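# Move the part from the cabinet rack to the bench

## Task

Remove the part from the rack inside the cabinet and set it down on the bench without moving any of the rack's rods out of place, then release it.

## Robot and tools

Robot: two arms, left_arm and right_arm, each ending in a parallel two-finger gripper. Bases in the scene frame: left_arm at (+0.033, +0.302, 0) m, quat_wxyz (+0.998, 0, 0, +0.062); right_arm at (+0.037, -0.337, 0) m, quat_wxyz (+1.000, 0, 0, +0.021). The arm names do not match the sides of any camera image.

Scene frame: origin on the table top midway between the arms, +x out over the table, +z up, left_arm on the +y side. All positions are in metres and all orientations are quaternions written w first (qw, qx, qy, qz). Gripper frame: fingers point along its +z axis and close along its y axis. The reported end_effector_position is the point between the finger pads, roughly 1 cm short of the fingertips. A wrist camera mount sits on each gripper and can bump into things.

The common 16-number row: left_arm x, y, z, qw, qx, qy, qz, opening, then right_arm in the same eight-number order. Both arms are always included, even when only one should move. x, y, z and the quaternion are an absolute target pose for that gripper in the scene frame, not an offset. Opening runs from -1 (closed) to +1 (fully open, 0.094 m). To grasp, command an opening below the reading in grip_measured: about 0.03 below gives a firm hold, smaller differences hold more gently. An arm meant to stay still should get the exact pose and quaternion from the last result before it stopped, plus its intended opening, in every call. Reuse your own fixed quaternion to keep orientation, since reported ones drift.

Tools:
execute_actions(actions): a list of up to 15 actions; each action is a table of up to 15 rows, one row per 1/30 s step; a short table repeats its final row to fill 15 steps. Every row is the 16-number layout above. An empty list just returns state and images. If any target lies over 0.6 m from that gripper's position at the action's start along any of its own axes, that action is rejected for both arms; if the first action fails this or anything is malformed, nothing runs.
move(target, speed, blocking): target is one 16-number row of absolute poses; each gripper follows a straight line there, both finishing together, lasting 0.5 to 10 s (cut off at 10 s). speed is top path speed in m/s, 0.002 to 0.5, default 0.25; rotation is capped at twice that in rad/s. The opening is applied as the move begins. Paths do not avoid obstacles or the other arm, grippers lag and may overshoot the speed near full reach. blocking=false returns after 0.5 s while motion continues; then use wait or stop before any new execute_actions or move.
wait(seconds): 0 to 10; holds the last commands, ends early when a running move finishes.
stop(): brakes a running move; needs braking distance; fingers keep moving.
zoom_image(camera, region): enlarged view of [x0, y0, x1, y1] pixels (origin top-left, at most 504 x 504) from one of cam_head_left, cam_head_right, cam_high, cam_low, cam_left_wrist, cam_right_wrist (all 504x504).
read_manual(section): only "licences"; moves nothing.
finished_scene(scene): ends the current scene, given its number, after the last command has been held; irreversible; reports success.

Controller behaviour: each control step clips the commanded pose to within 70 mm and 16 degrees of the measured one, then solves damped inverse kinematics, favouring position over orientation. Distant targets therefore need several actions; after an action the arm only reaches its last clipped pose. Expect endings a centimetre or so off, usually low. Printed hand positions get less accurate at long reach. Elbows never fully straighten. Joint ranges (rad): waist -2.618 to 3.054, shoulder 0 to 3.142, elbow 0 to 3.142, wrist pitch -1.571 to 1.571, wrist yaw -1.571 to 1.571, wrist roll -2.094 to 2.094.

Reading results: the state line shows each arm's position and quat_wxyz. "Hand target" is where the controller is currently heading. grip_measured is finger opening on the command scale (last Joint positions value is metres); each gripper may be off by about 1 mm. Step readings list positions at some steps; HELD marks steps where that arm was held back. A move adds a "move:" line: done, off_target, moving, held or fault, plus limits (paced = pose clipped; held = some steps blocked, after which the arm may surge fast), and each gripper's distance to its target. If only one arm is named, the other finished fine. "pose unreachable" means the clearance check altered or blocked that arm's command. FAULT lines mean an arm stopped. Joint torques include offsets, friction and noise. MOTOR HOT warns at 75 °C; 90 °C stops that arm for 10 s; 100 °C makes it go limp and drop.

Avoid: knocking anything off the table, disturbing the rack rods, dropping or slipping the part, slamming or pressing hard (faster moves and targets deep past contact push harder), and arms colliding. Grip force is about 50 to 62 N per pad, weaker on thin parts. External tugs on held parts may occur, so grip securely. Finish by opening the gripper so the part rests on the bench, then back away gently.

Each tool is called after ">>>" as a command line: name --argument value for each argument, lists and objects as JSON in quotes; but a table of rows of numbers goes row by row, as --pt "numbers of a row", without its own name.

## Session

>>> execute_actions --actions '[]'

Scene clock: 0.00 s.
left_arm: end_effector_position=(+0.1618, +0.4687, +0.2521) grip_measured=+1.000 end_effector_quat_wxyz=(+0.135, +0.257, +0.947, +0.136) | right_arm: end_effector_position=(+0.3281, +0.0454, +0.2382) grip_measured=+1.000 end_effector_quat_wxyz=(+0.213, -0.204, +0.722, +0.626)
Joint positions: left_arm=[ 0.956  1.138  1.418 -1.519  0.2    1.575  0.094] | right_arm=[ 0.584  1.69   1.015  0.475 -0.881  0.813  0.094]
Joint velocities: left_arm=[-0.012 -0.002  0.002 -0.051  0.007  0.007  0.   ] | right_arm=[-0.022 -0.012  0.017 -0.007  0.022  0.022  0.   ]
Joint torques (N m, as the arm reports them, + toward a larger angle): no reading
Hand target (left_arm): +0.164, +0.468, +0.258; +0.145, +0.257, +0.945, +0.144
Hand target (right_arm): +0.328, +0.045, +0.241; +0.214, -0.206, +0.721, +0.626

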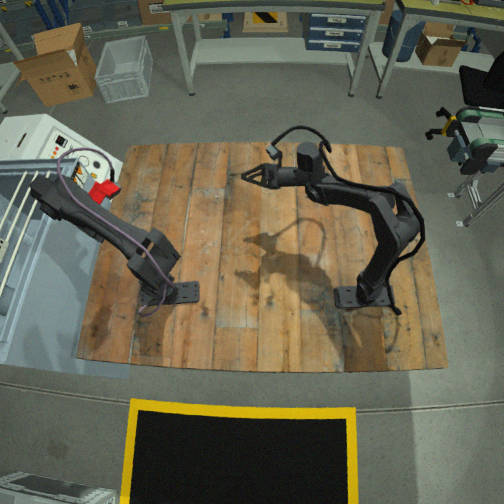

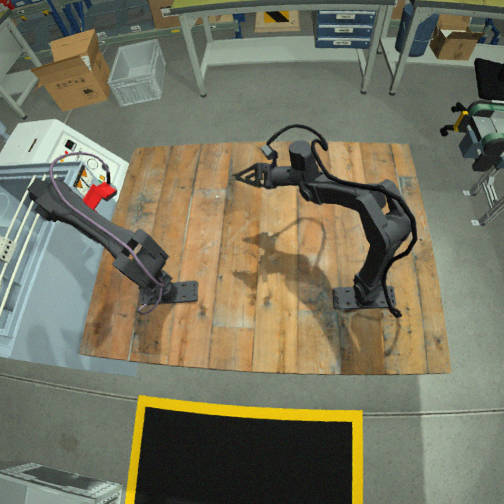

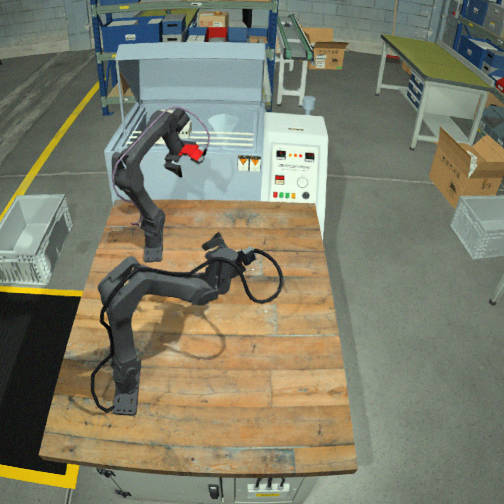

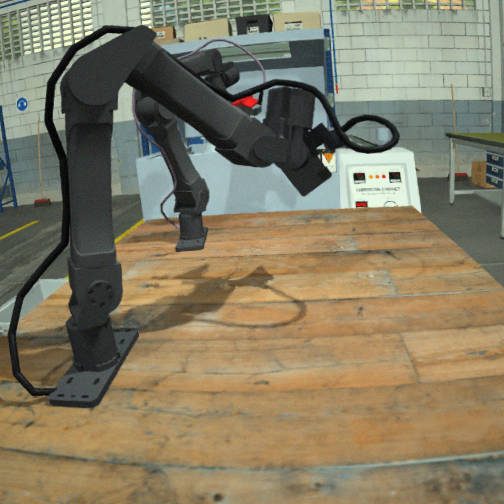

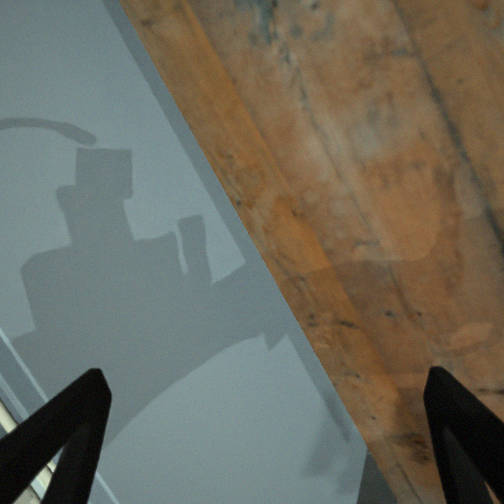

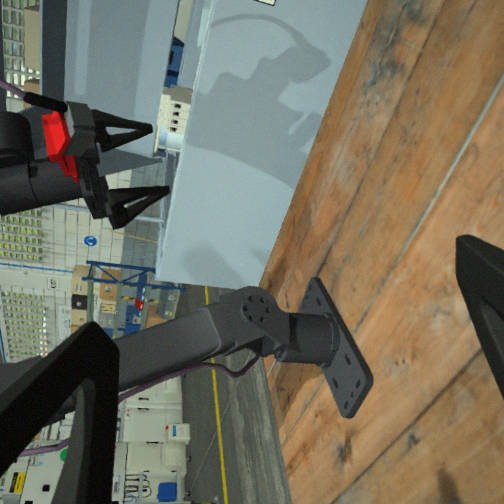

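>>> zoom_image --camera "cam_high" --region '[90, 40, 340, 220]'

>>> zoom_image --camera "cam_head_right" --region '[0, 120, 160, 360]'

Region (90, 40, 340, 220) of cam_high's 504x504 image, scaled by 2.016, with more detail than that image has; it fills the top 363 rows of this view, and the rest is white.

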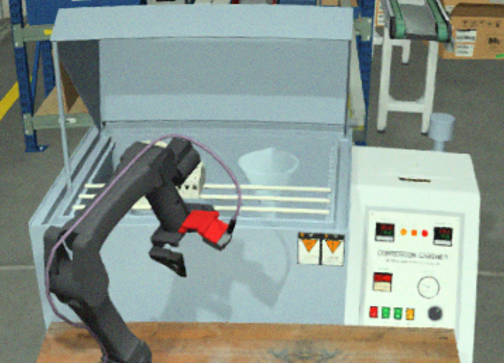

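Region (0, 120, 160, 360) of cam_head_right's 504x504 image, scaled by 2.100, with more detail than that image has.

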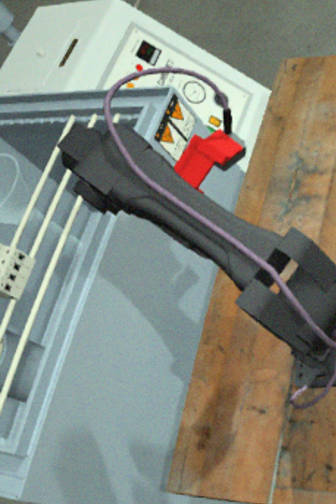

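>>> move --target '[0.08,0.46,0.44,0.2706,-0.653,0.653,0.2706,1, 0.3281,0.0454,0.2382,0.213,-0.204,0.722,0.626,1]'

Scene clock: 18.63 s.
left_arm: end_effector_position=(+0.0864, +0.4683, +0.4277) grip_measured=+1.000 end_effector_quat_wxyz=(+0.386, -0.586, +0.665, +0.255) | right_arm: end_effector_position=(+0.3281, +0.0455, +0.2384) grip_measured=+1.000 end_effector_quat_wxyz=(+0.214, -0.204, +0.722, +0.626)
Joint positions: left_arm=[ 0.883  0.987  1.917 -1.561 -0.245 -0.313  0.094] | right_arm=[ 0.584  1.69   1.015  0.477 -0.881  0.813  0.094]
Joint velocities: left_arm=[-0.012 -0.007 -0.012 -0.066  0.022 -0.081  0.   ] | right_arm=[ 0.002 -0.017 -0.017  0.051  0.051 -0.051  0.   ]
Joint torques (N m, as the arm reports them, + toward a larger angle): left_arm=[ 0.68  0.49  7.    1.76 -0.09 -0.06] | right_arm=[-0.05 -8.58  6.72  1.87 -0.14  0.  ]
Hand target (left_arm): +0.081, +0.463, +0.439; +0.403, -0.588, +0.650, +0.262
Hand target (right_arm): +0.328, +0.045, +0.238; +0.213, -0.204, +0.722, +0.626
Off the commanded pose (left_arm): 0.016 m, 15 deg.
Off the commanded pose (right_arm): 0.000 m, 0 deg.
joint sent to its limit (left arm) — the command would take joint 4 (wrist pitch) past its lower limit, so that joint was sent only as far as its limit.
move: off_target (left_arm); limits=paced

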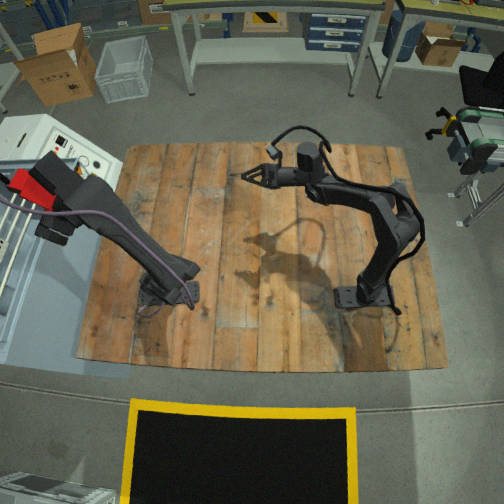

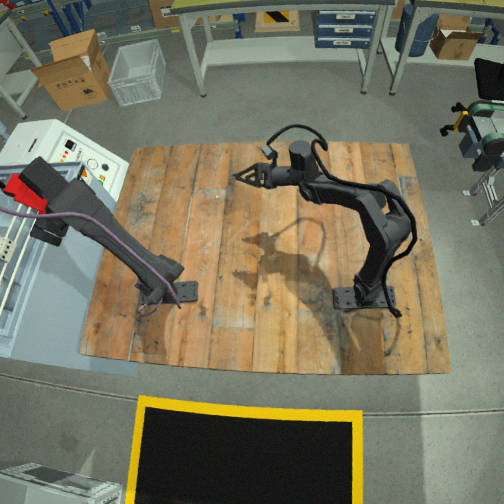

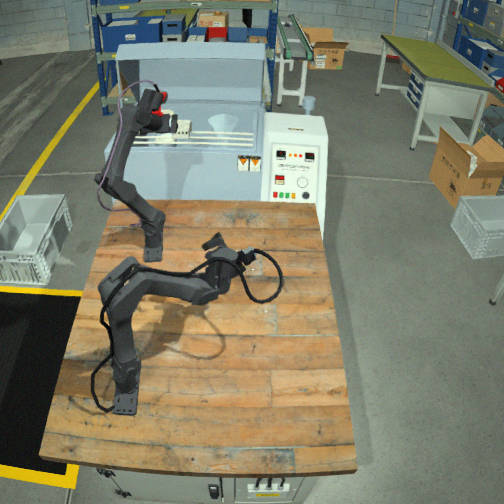

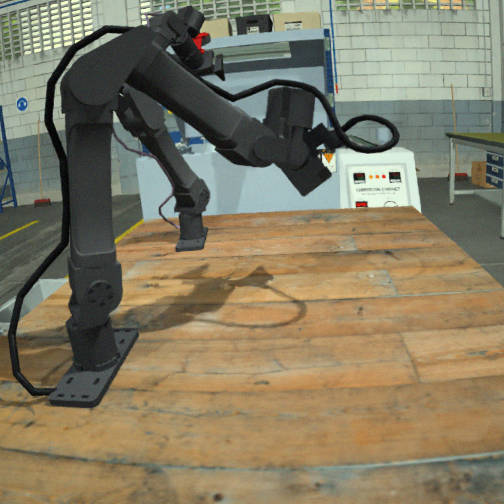

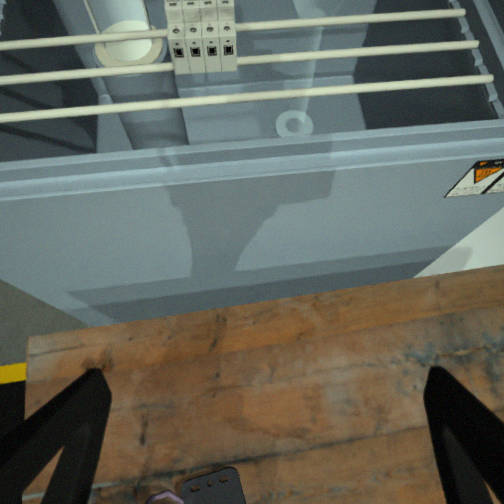

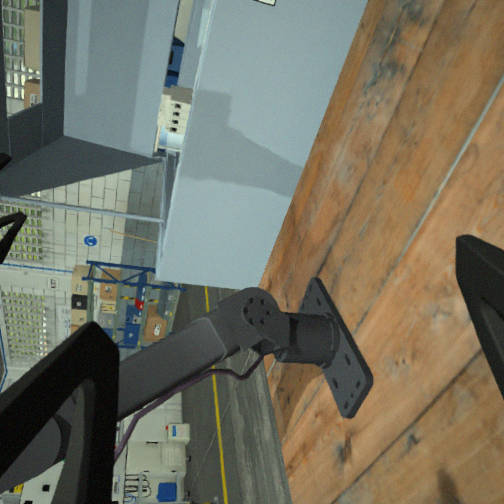

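>>> move --target '[0.09,0.60,0.40,0.2706,-0.653,0.653,0.2706,1, 0.3281,0.0454,0.2382,0.213,-0.204,0.722,0.626,1]' --speed 0.15

Scene clock: 24.27 s.
left_arm: end_effector_position=(+0.0951, +0.5947, +0.3822) grip_measured=+1.000 end_effector_quat_wxyz=(+0.248, -0.654, +0.670, +0.250) | right_arm: end_effector_position=(+0.3281, +0.0455, +0.2384) grip_measured=+1.000 end_effector_quat_wxyz=(+0.214, -0.204, +0.722, +0.626)
Joint positions: left_arm=[ 1.107  1.406  2.027 -1.5   -0.218 -0.238  0.094] | right_arm=[ 0.584  1.69   1.015  0.477 -0.881  0.813  0.094]
Joint velocities: left_arm=[-0.002  0.002 -0.007  0.037 -0.095 -0.022  0.   ] | right_arm=[-0.017  0.007 -0.012 -0.066 -0.051 -0.037  0.   ]
Joint torques (N m, as the arm reports them, + toward a larger angle): left_arm=[ 0.73 -3.26  8.75  1.75 -0.16 -0.04] | right_arm=[-0.04 -8.58  6.71  1.87 -0.14  0.  ]
Hand target (left_arm): +0.091, +0.599, +0.400; -0.271, +0.654, -0.653, -0.270
Hand target (right_arm): +0.328, +0.045, +0.238; +0.213, -0.204, +0.722, +0.626
Off the commanded pose (left_arm): 0.019 m, 4 deg.
Off the commanded pose (right_arm): 0.000 m, 0 deg.
move: off_target (left_arm)

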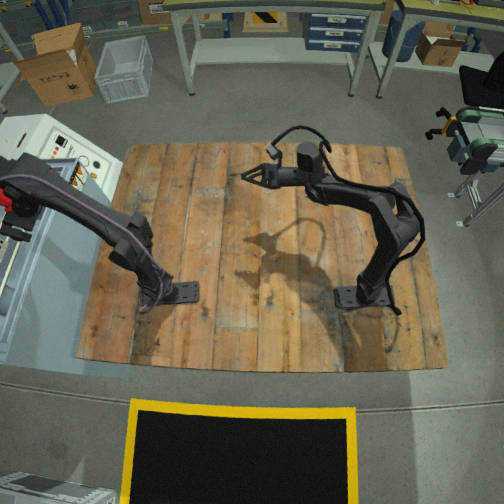

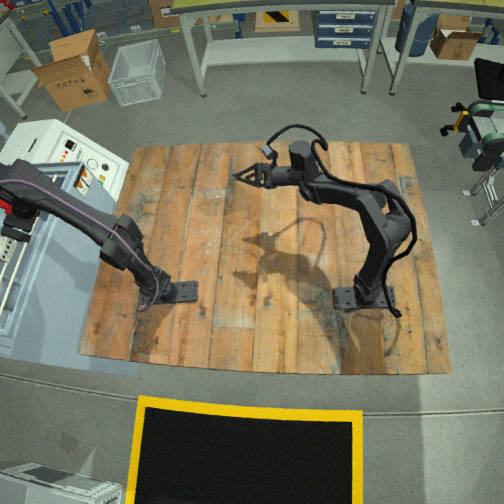

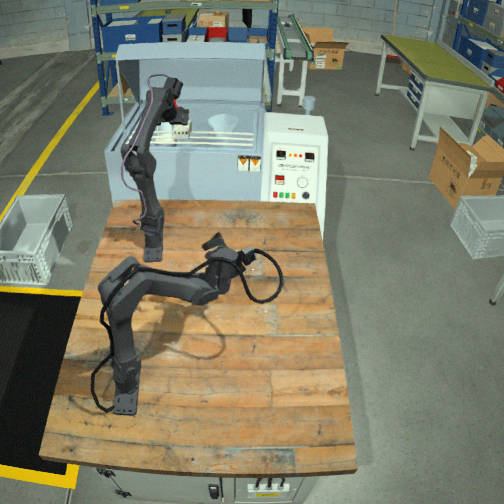

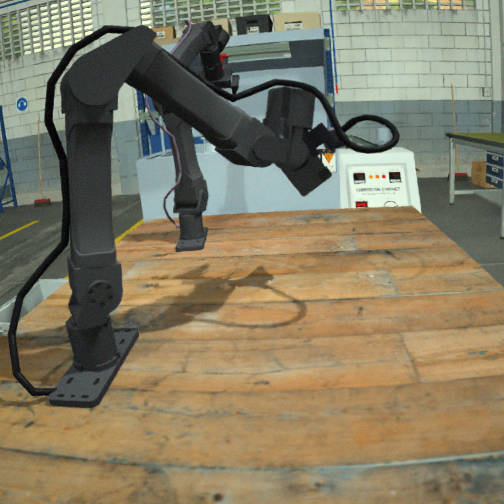

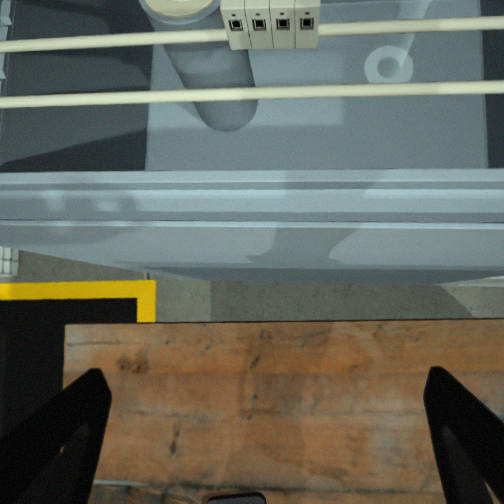

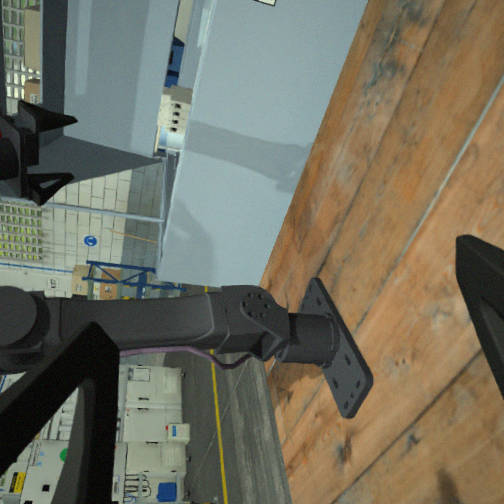

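>>> move --target '[0.10,0.70,0.39,0.3536,-0.612,0.612,0.3536,1, 0.3281,0.0454,0.2382,0.213,-0.204,0.722,0.626,1]' --speed 0.15

Scene clock: 45.03 s.
left_arm: end_effector_position=(+0.1044, +0.6911, +0.3901) grip_measured=+1.000 end_effector_quat_wxyz=(+0.351, -0.611, +0.620, +0.346) | right_arm: end_effector_position=(+0.3281, +0.0455, +0.2385) grip_measured=+1.000 end_effector_quat_wxyz=(+0.214, -0.204, +0.722, +0.626)
Joint positions: left_arm=[ 1.161  1.406  1.753 -0.904 -0.232 -0.143  0.094] | right_arm=[ 0.584  1.69   1.015  0.477 -0.881  0.813  0.094]
Joint velocities: left_arm=[-0.022  0.007 -0.007 -0.037 -0.007  0.022  0.   ] | right_arm=[-0.002 -0.012  0.002  0.022 -0.051  0.037  0.   ]
Joint torques (N m, as the arm reports them, + toward a larger angle): left_arm=[ 0.82 -3.5   5.65  2.23 -0.11  0.02] | right_arm=[-0.05 -8.59  6.72  1.87 -0.14  0.  ]
Hand target (left_arm): +0.101, +0.700, +0.389; -0.353, +0.611, -0.613, -0.355
Hand target (right_arm): +0.328, +0.045, +0.238; +0.213, -0.204, +0.722, +0.626
Off the commanded pose (left_arm): 0.010 m, 1 deg.
Off the commanded pose (right_arm): 0.000 m, 0 deg.
move: done

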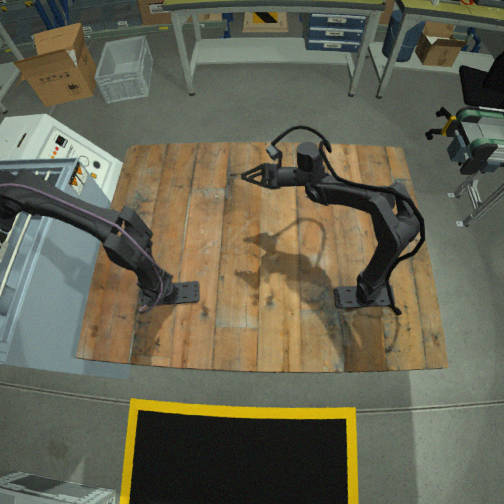

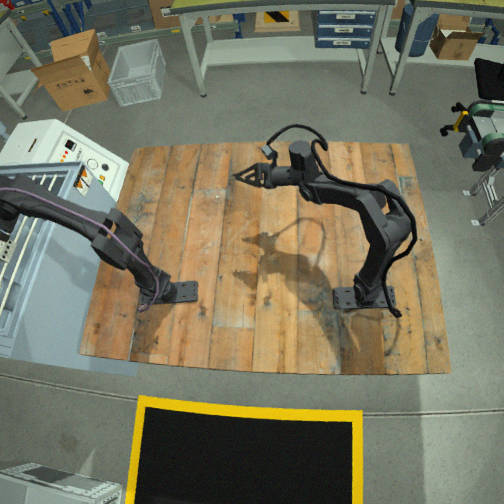

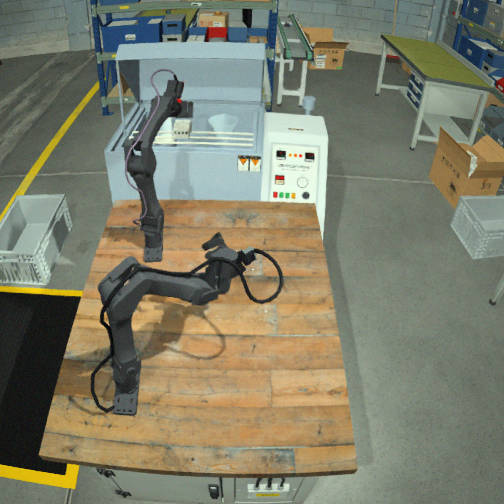

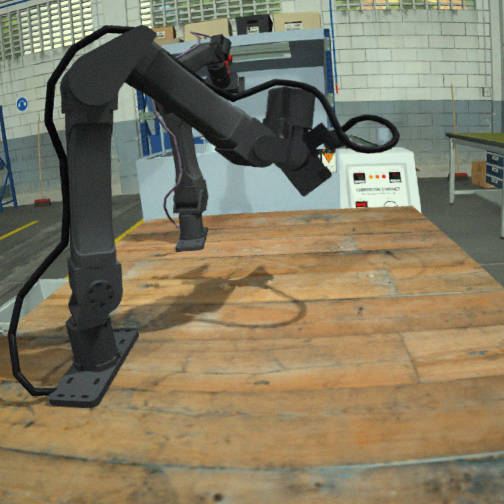

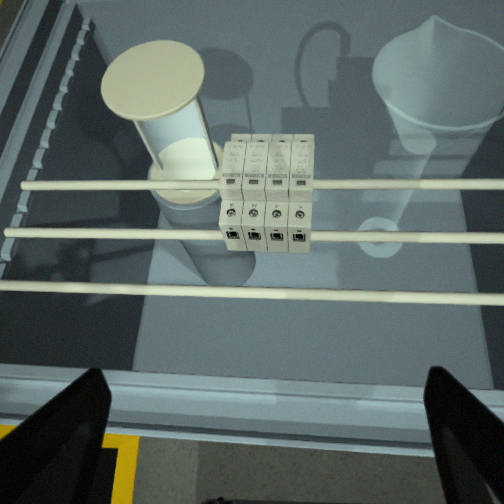

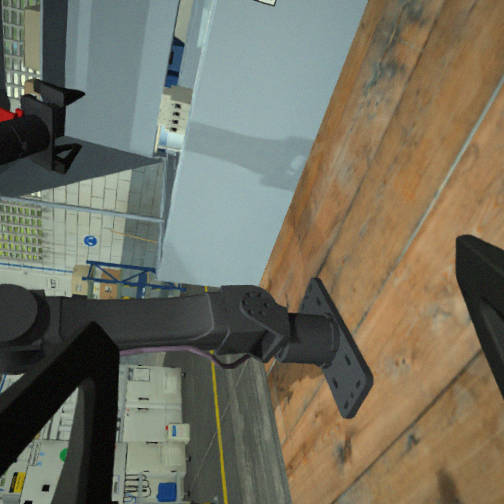

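>>> zoom_image --camera "cam_left_wrist" --region '[140, 100, 380, 310]'

>>> zoom_image --camera "cam_high" --region '[110, 80, 270, 170]'

Region (140, 100, 380, 310) of cam_left_wrist's 504x504 image, scaled by 2.100, with more detail than that image has; it fills the top 441 rows of this view, and the rest is white.

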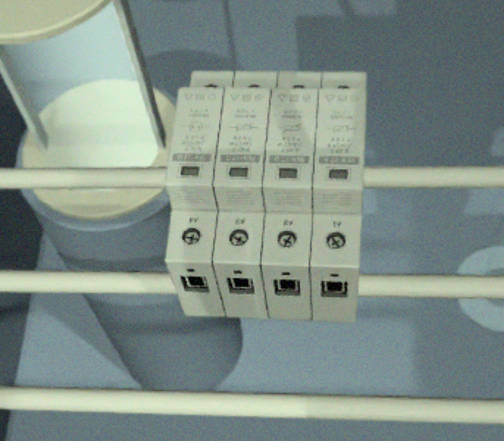

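Region (110, 80, 270, 170) of cam_high's 504x504 image, scaled by 3.150, with more detail than that image has; it fills the top 284 rows of this view, and the rest is white.

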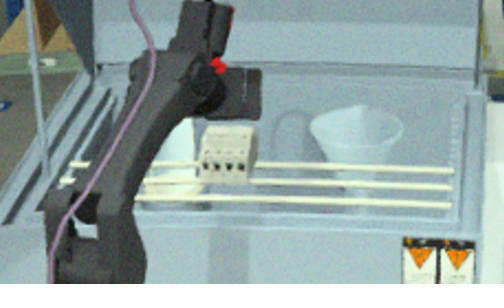

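>>> move --target '[0.11,0.79,0.33,0.2987,-0.641,0.641,0.2987,1, 0.3281,0.0454,0.2382,0.213,-0.204,0.722,0.626,1]' --speed 0.12

Scene clock: 64.07 s.
left_arm: end_effector_position=(+0.1148, +0.7869, +0.3029) grip_measured=+1.000 end_effector_quat_wxyz=(+0.274, -0.645, +0.655, +0.282) | right_arm: end_effector_position=(+0.3281, +0.0455, +0.2385) grip_measured=+1.000 end_effector_quat_wxyz=(+0.214, -0.204, +0.722, +0.626)
Joint positions: left_arm=[ 1.218  1.818  1.989 -0.948 -0.169 -0.142  0.094] | right_arm=[ 0.584  1.69   1.015  0.477 -0.881  0.813  0.094]
Joint velocities: left_arm=[-0.017  0.007  0.012 -0.051 -0.022 -0.037  0.   ] | right_arm=[ 0.012  0.007 -0.002  0.022 -0.022 -0.095  0.   ]
Joint torques (N m, as the arm reports them, + toward a larger angle): left_arm=[ 0.71 -8.69 11.46  1.71 -0.02 -0.04] | right_arm=[-0.04 -8.58  6.73  1.86 -0.14 -0.01]
Hand target (left_arm): +0.111, +0.788, +0.330; -0.299, +0.641, -0.641, -0.298
Hand target (right_arm): +0.328, +0.045, +0.238; +0.213, -0.204, +0.722, +0.626
Off the commanded pose (left_arm): 0.028 m, 4 deg.
Off the commanded pose (right_arm): 0.000 m, 0 deg.
move: off_target (left_arm)

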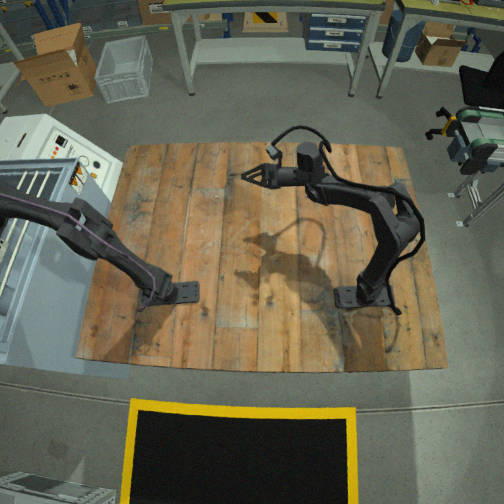

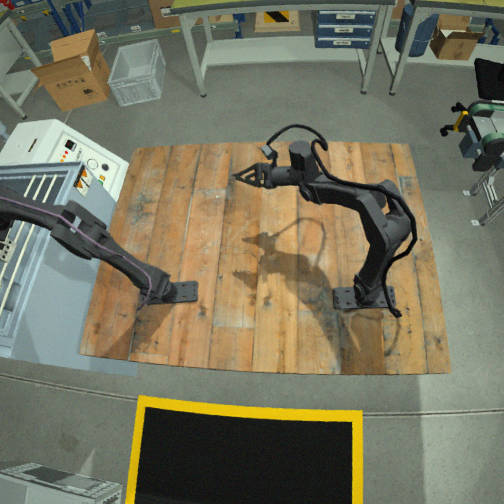

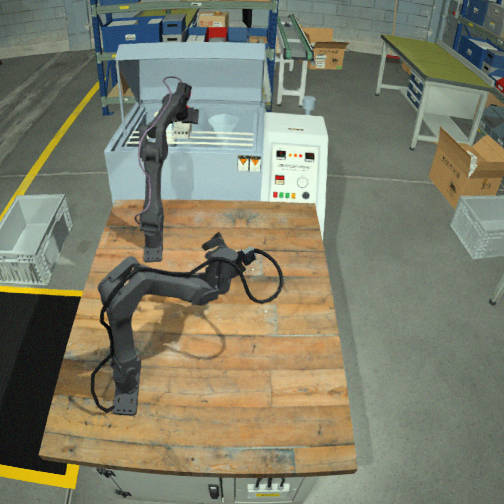

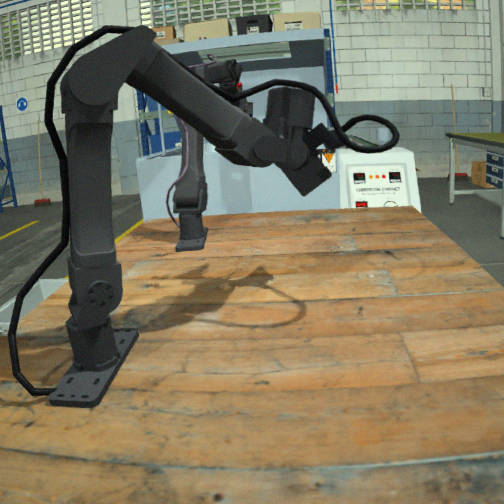

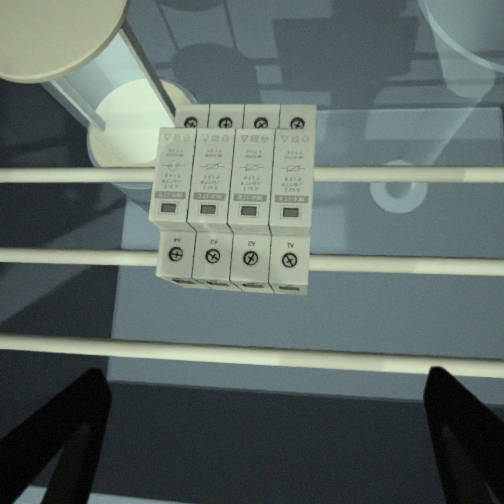

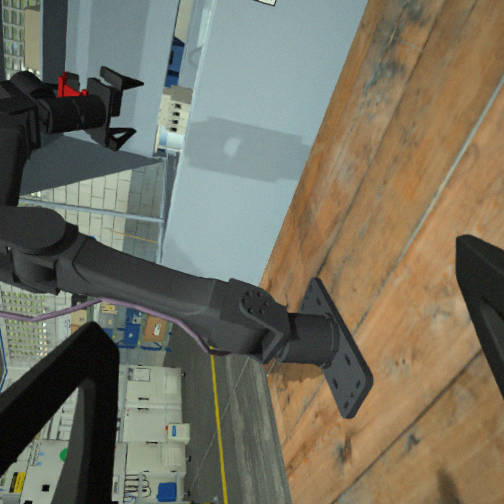

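>>> move --target '[0.083,0.84,0.30,0.3114,-0.6125,0.6683,0.2854,1, 0.3281,0.0454,0.2382,0.213,-0.204,0.722,0.626,1]' --speed 0.08

Scene clock: 100.47 s.
left_arm: end_effector_position=(+0.0844, +0.8290, +0.2739) grip_measured=+1.000 end_effector_quat_wxyz=(+0.283, -0.624, +0.680, +0.261) | right_arm: end_effector_position=(+0.3281, +0.0455, +0.2385) grip_measured=+1.000 end_effector_quat_wxyz=(+0.214, -0.204, +0.722, +0.626)
Joint positions: left_arm=[ 1.343  1.941  2.041 -0.88  -0.016 -0.012  0.094] | right_arm=[ 0.584  1.69   1.015  0.477 -0.881  0.813  0.094]
Joint velocities: left_arm=[ 0.012 -0.002  0.007 -0.022  0.022 -0.022  0.   ] | right_arm=[-0.032 -0.007 -0.002 -0.007  0.095 -0.037  0.   ]
Joint torques (N m, as the arm reports them, + toward a larger angle): left_arm=[ 0.32 -9.02 11.13  2.04  0.07  0.03] | right_arm=[-0.06 -8.59  6.72  1.86 -0.14  0.  ]
Hand target (left_arm): +0.084, +0.839, +0.300; -0.312, +0.612, -0.668, -0.286
Hand target (right_arm): +0.328, +0.045, +0.238; +0.213, -0.204, +0.722, +0.626
Off the commanded pose (left_arm): 0.028 m, 5 deg.
Off the commanded pose (right_arm): 0.000 m, 0 deg.
move: off_target (left_arm)

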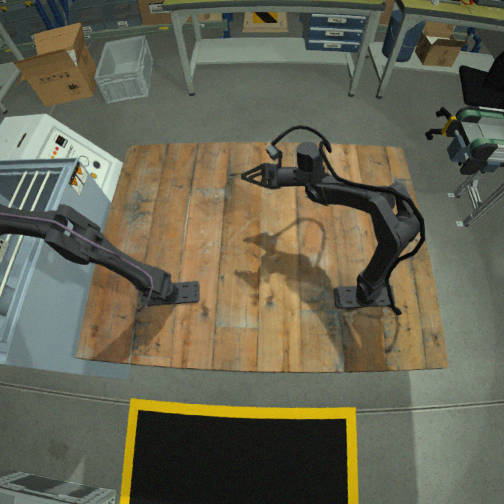

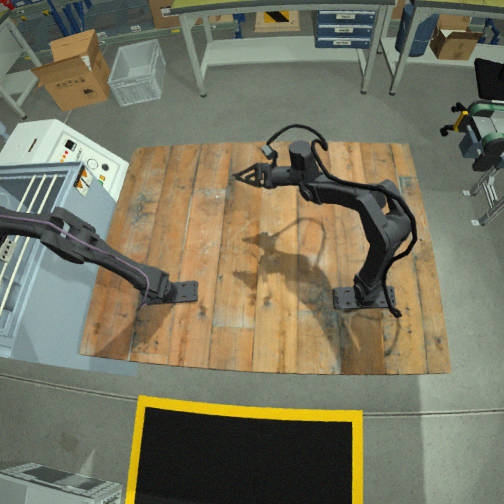

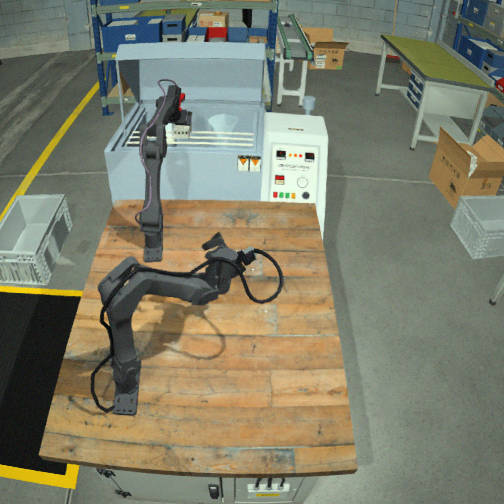

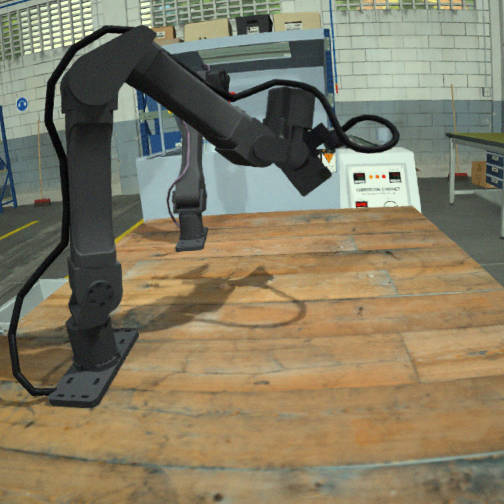

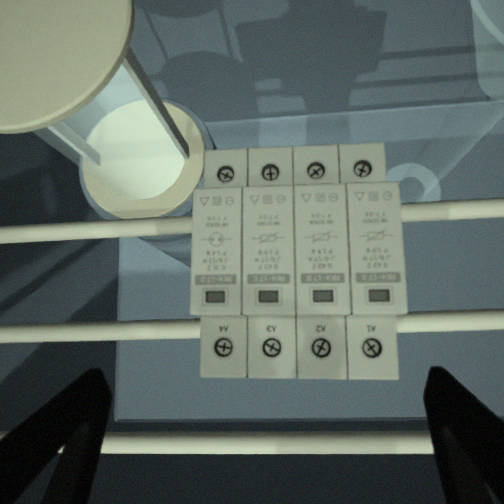

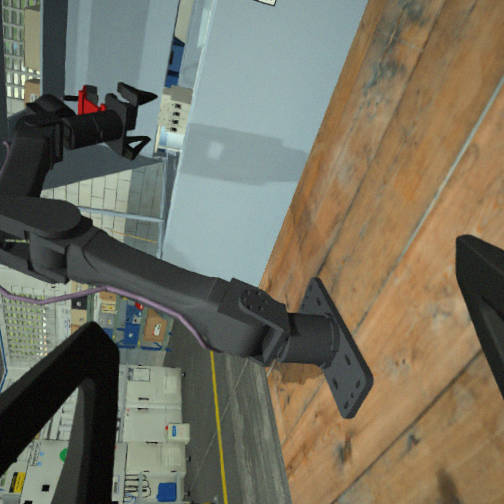

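>>> move --target '[0.097,0.865,0.285,0.3114,-0.6125,0.6683,0.2854,1, 0.3281,0.0454,0.2382,0.213,-0.204,0.722,0.626,1]' --speed 0.05

Scene clock: 107.67 s.
left_arm: end_effector_position=(+0.0923, +0.8551, +0.2576) grip_measured=+1.000 end_effector_quat_wxyz=(+0.282, -0.623, +0.681, +0.261) | right_arm: end_effector_position=(+0.3281, +0.0455, +0.2386) grip_measured=+1.000 end_effector_quat_wxyz=(+0.214, -0.204, +0.722, +0.626)
Joint positions: left_arm=[ 1.332  2.047  2.127 -0.862 -0.022 -0.017  0.094] | right_arm=[ 0.584  1.69   1.015  0.477 -0.881  0.813  0.094]
Joint velocities: left_arm=[ 0.017 -0.002  0.002 -0.066 -0.081  0.022  0.   ] | right_arm=[-0.027 -0.027  0.012 -0.081  0.022  0.007  0.   ]
Joint torques (N m, as the arm reports them, + toward a larger angle): left_arm=[-0.73 -9.95 11.25  1.99 -0.04 -0.09] | right_arm=[-0.05 -8.58  6.71  1.86 -0.14  0.  ]
Hand target (left_arm): +0.097, +0.863, +0.285; +0.312, -0.612, +0.668, +0.285
Hand target (right_arm): +0.328, +0.045, +0.238; +0.213, -0.204, +0.722, +0.626
Off the commanded pose (left_arm): 0.030 m, 5 deg.
Off the commanded pose (right_arm): 0.000 m, 0 deg.
move: off_target (left_arm)

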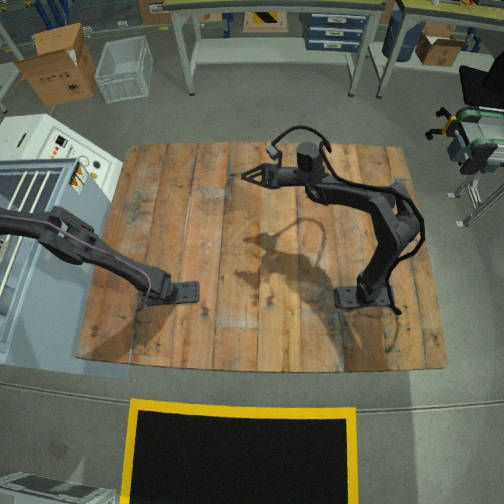

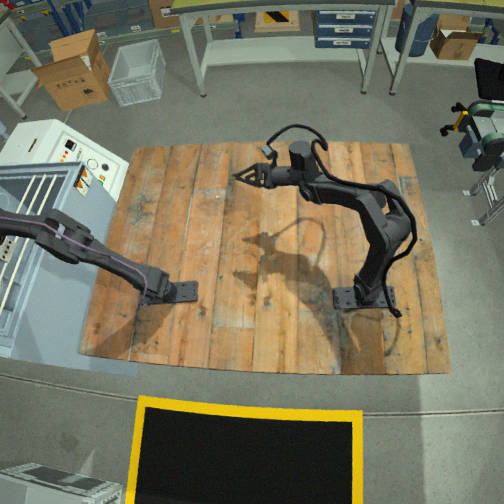

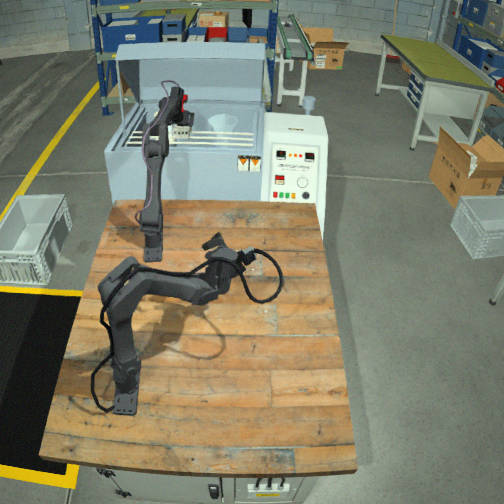

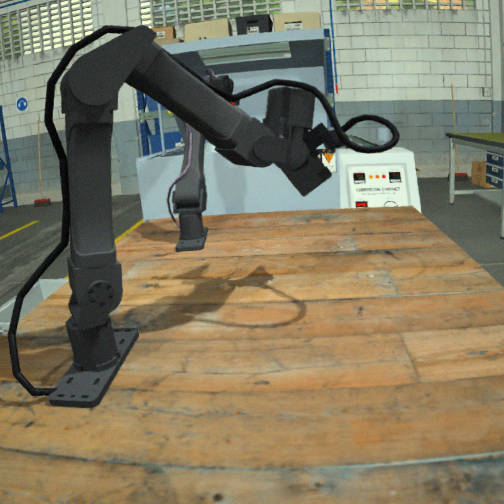

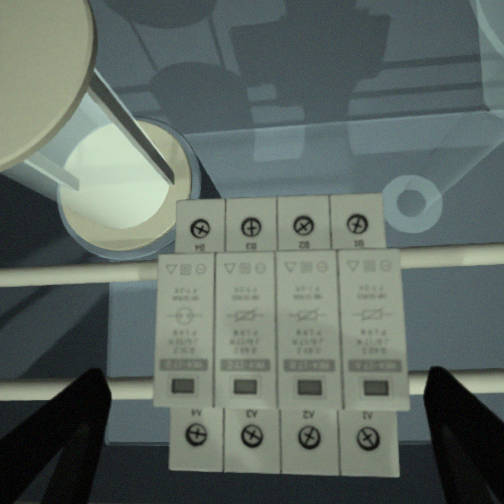

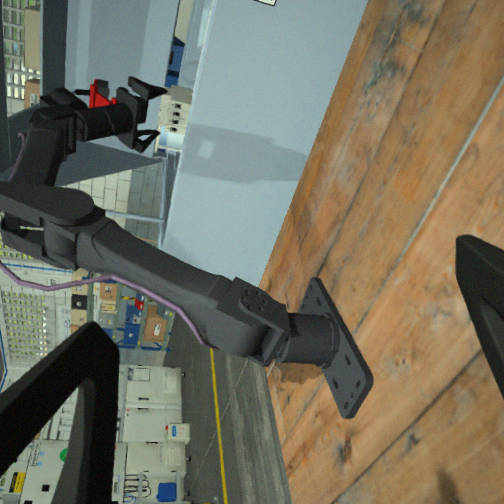

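>>> move --target '[0.103,0.872,0.28,0.3114,-0.6125,0.6683,0.2854,1, 0.3281,0.0454,0.2382,0.213,-0.204,0.722,0.626,1]' --speed 0.04

>>> move --target '[0.103,0.88,0.254,0.3114,-0.6125,0.6683,0.2854,1, 0.3281,0.0454,0.2382,0.213,-0.204,0.722,0.626,1]' --speed 0.04

Scene clock: 112.53 s.
left_arm: end_effector_position=(+0.0978, +0.8615, +0.2542) grip_measured=+1.000 end_effector_quat_wxyz=(+0.283, -0.622, +0.681, +0.262) | right_arm: end_effector_position=(+0.3281, +0.0455, +0.2386) grip_measured=+1.000 end_effector_quat_wxyz=(+0.214, -0.204, +0.722, +0.626)
Joint positions: left_arm=[ 1.321  2.074  2.152 -0.858 -0.031 -0.023  0.094] | right_arm=[ 0.584  1.69   1.015  0.477 -0.881  0.813  0.094]
Joint velocities: left_arm=[-0.022 -0.002 -0.002 -0.007 -0.051  0.051  0.   ] | right_arm=[-0.017 -0.022  0.002 -0.037 -0.022 -0.007  0.   ]
Joint torques (N m, as the arm reports them, + toward a larger angle): left_arm=[-0.71 -9.9  11.26  2.01 -0.07 -0.08] | right_arm=[-0.04 -8.58  6.72  1.86 -0.14 -0.01]
Hand target (left_arm): +0.103, +0.870, +0.280; +0.311, -0.612, +0.668, +0.285
Hand target (right_arm): +0.328, +0.045, +0.238; +0.213, -0.204, +0.722, +0.626
Off the commanded pose (left_arm): 0.028 m, 5 deg.
Off the commanded pose (right_arm): 0.000 m, 0 deg.
move: off_target (left_arm)

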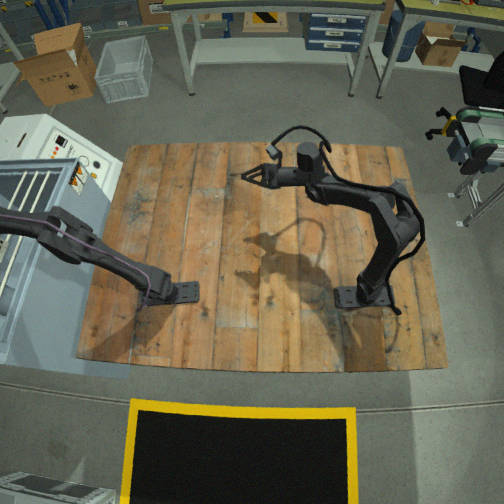

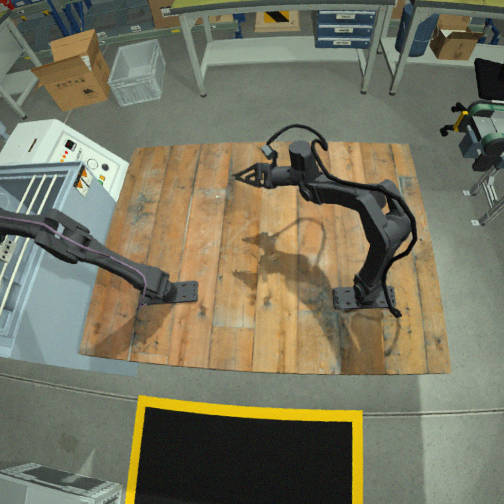

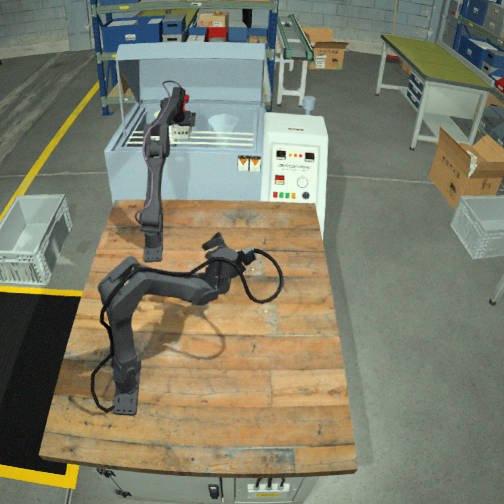

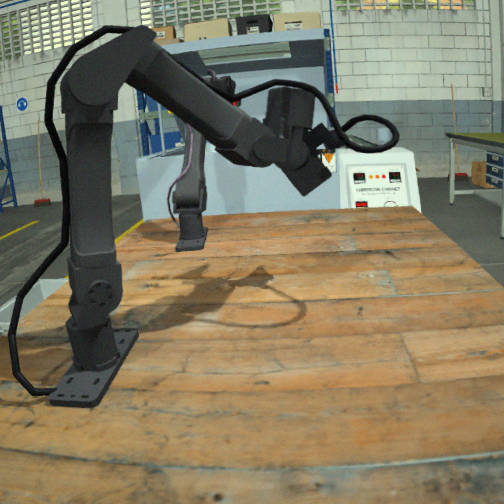

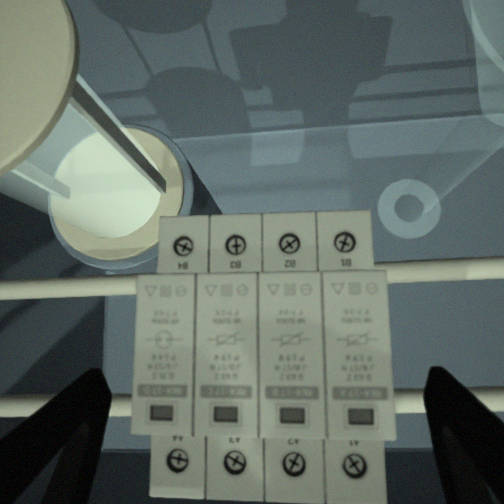

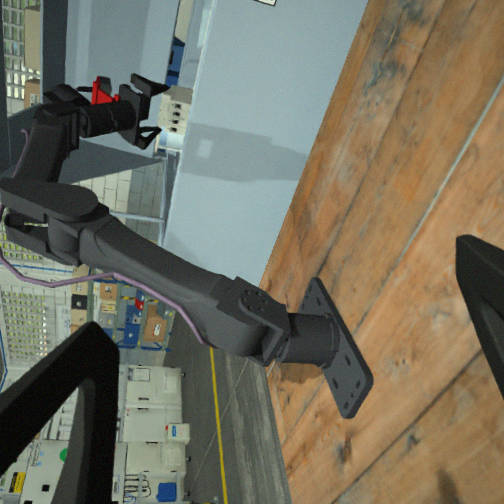

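Scene clock: 113.93 s.
left_arm: end_effector_position=(+0.0994, +0.8747, +0.2513) grip_measured=+1.000 end_effector_quat_wxyz=(+0.301, -0.616, +0.673, +0.277) | right_arm: end_effector_position=(+0.3281, +0.0455, +0.2386) grip_measured=+1.000 end_effector_quat_wxyz=(+0.214, -0.204, +0.722, +0.626)
Joint positions: left_arm=[ 1.321  2.079  2.109 -0.759 -0.031 -0.023  0.094] | right_arm=[ 0.584  1.69   1.015  0.477 -0.881  0.813  0.094]
Joint velocities: left_arm=[ 0.007 -0.007  0.007 -0.051  0.022  0.022  0.   ] | right_arm=[ 0.017 -0.007 -0.017 -0.051 -0.037 -0.022  0.   ]
Joint torques (N m, as the arm reports them, + toward a larger angle): left_arm=[-0.52 -9.98  6.57  2.08 -0.03 -0.07] | right_arm=[-0.05 -8.59  6.72  1.86 -0.14  0.  ]
Hand target (left_arm): +0.103, +0.880, +0.254; +0.311, -0.612, +0.669, +0.285
Hand target (right_arm): +0.328, +0.045, +0.238; +0.213, -0.204, +0.722, +0.626
Off the commanded pose (left_arm): 0.007 m, 2 deg.
Off the commanded pose (right_arm): 0.000 m, 0 deg.
move: done

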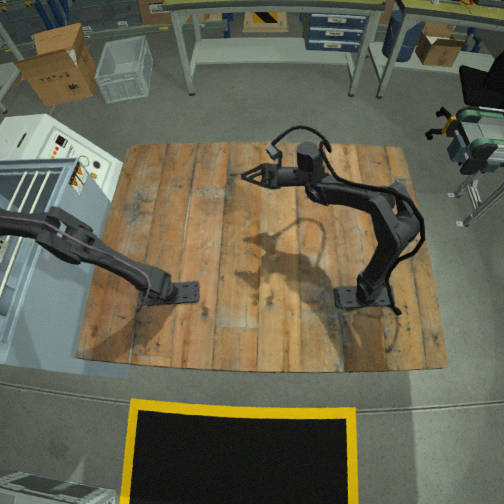

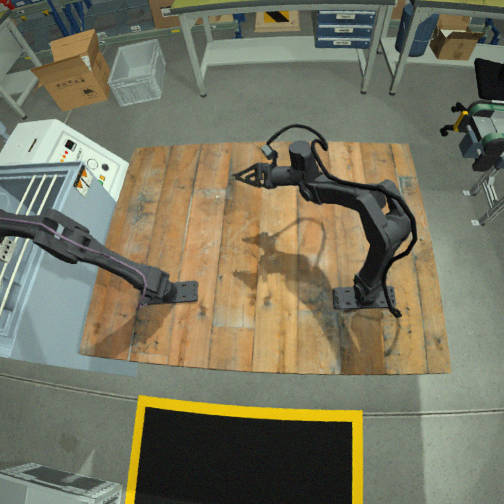

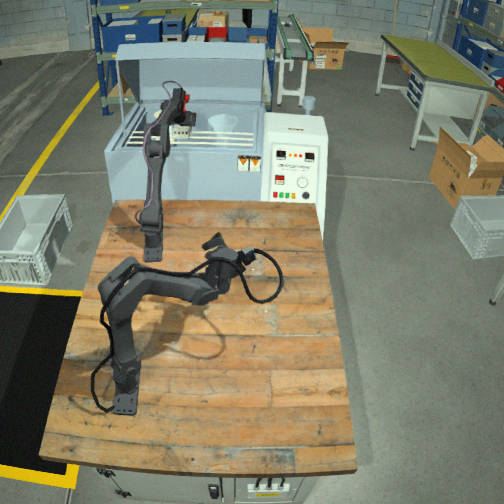

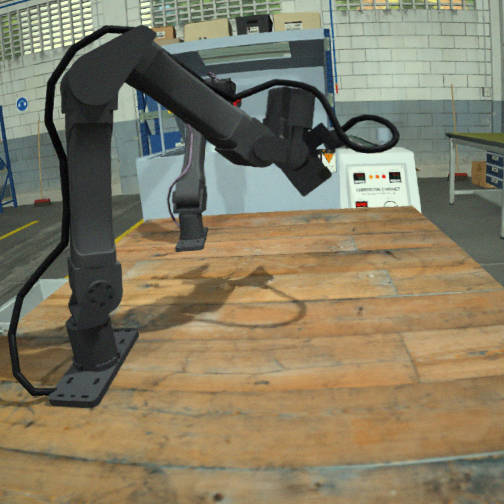

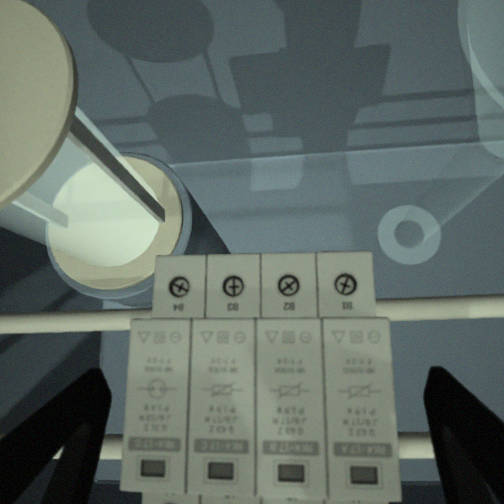

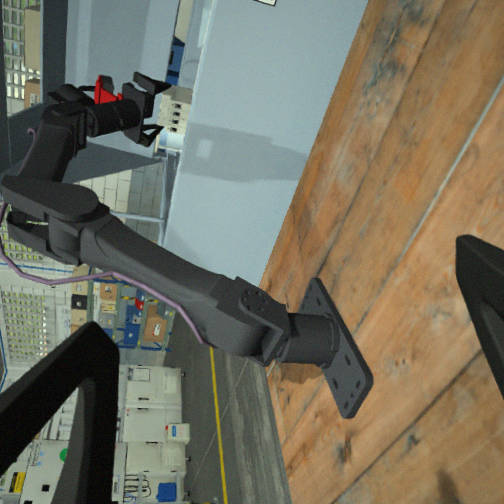

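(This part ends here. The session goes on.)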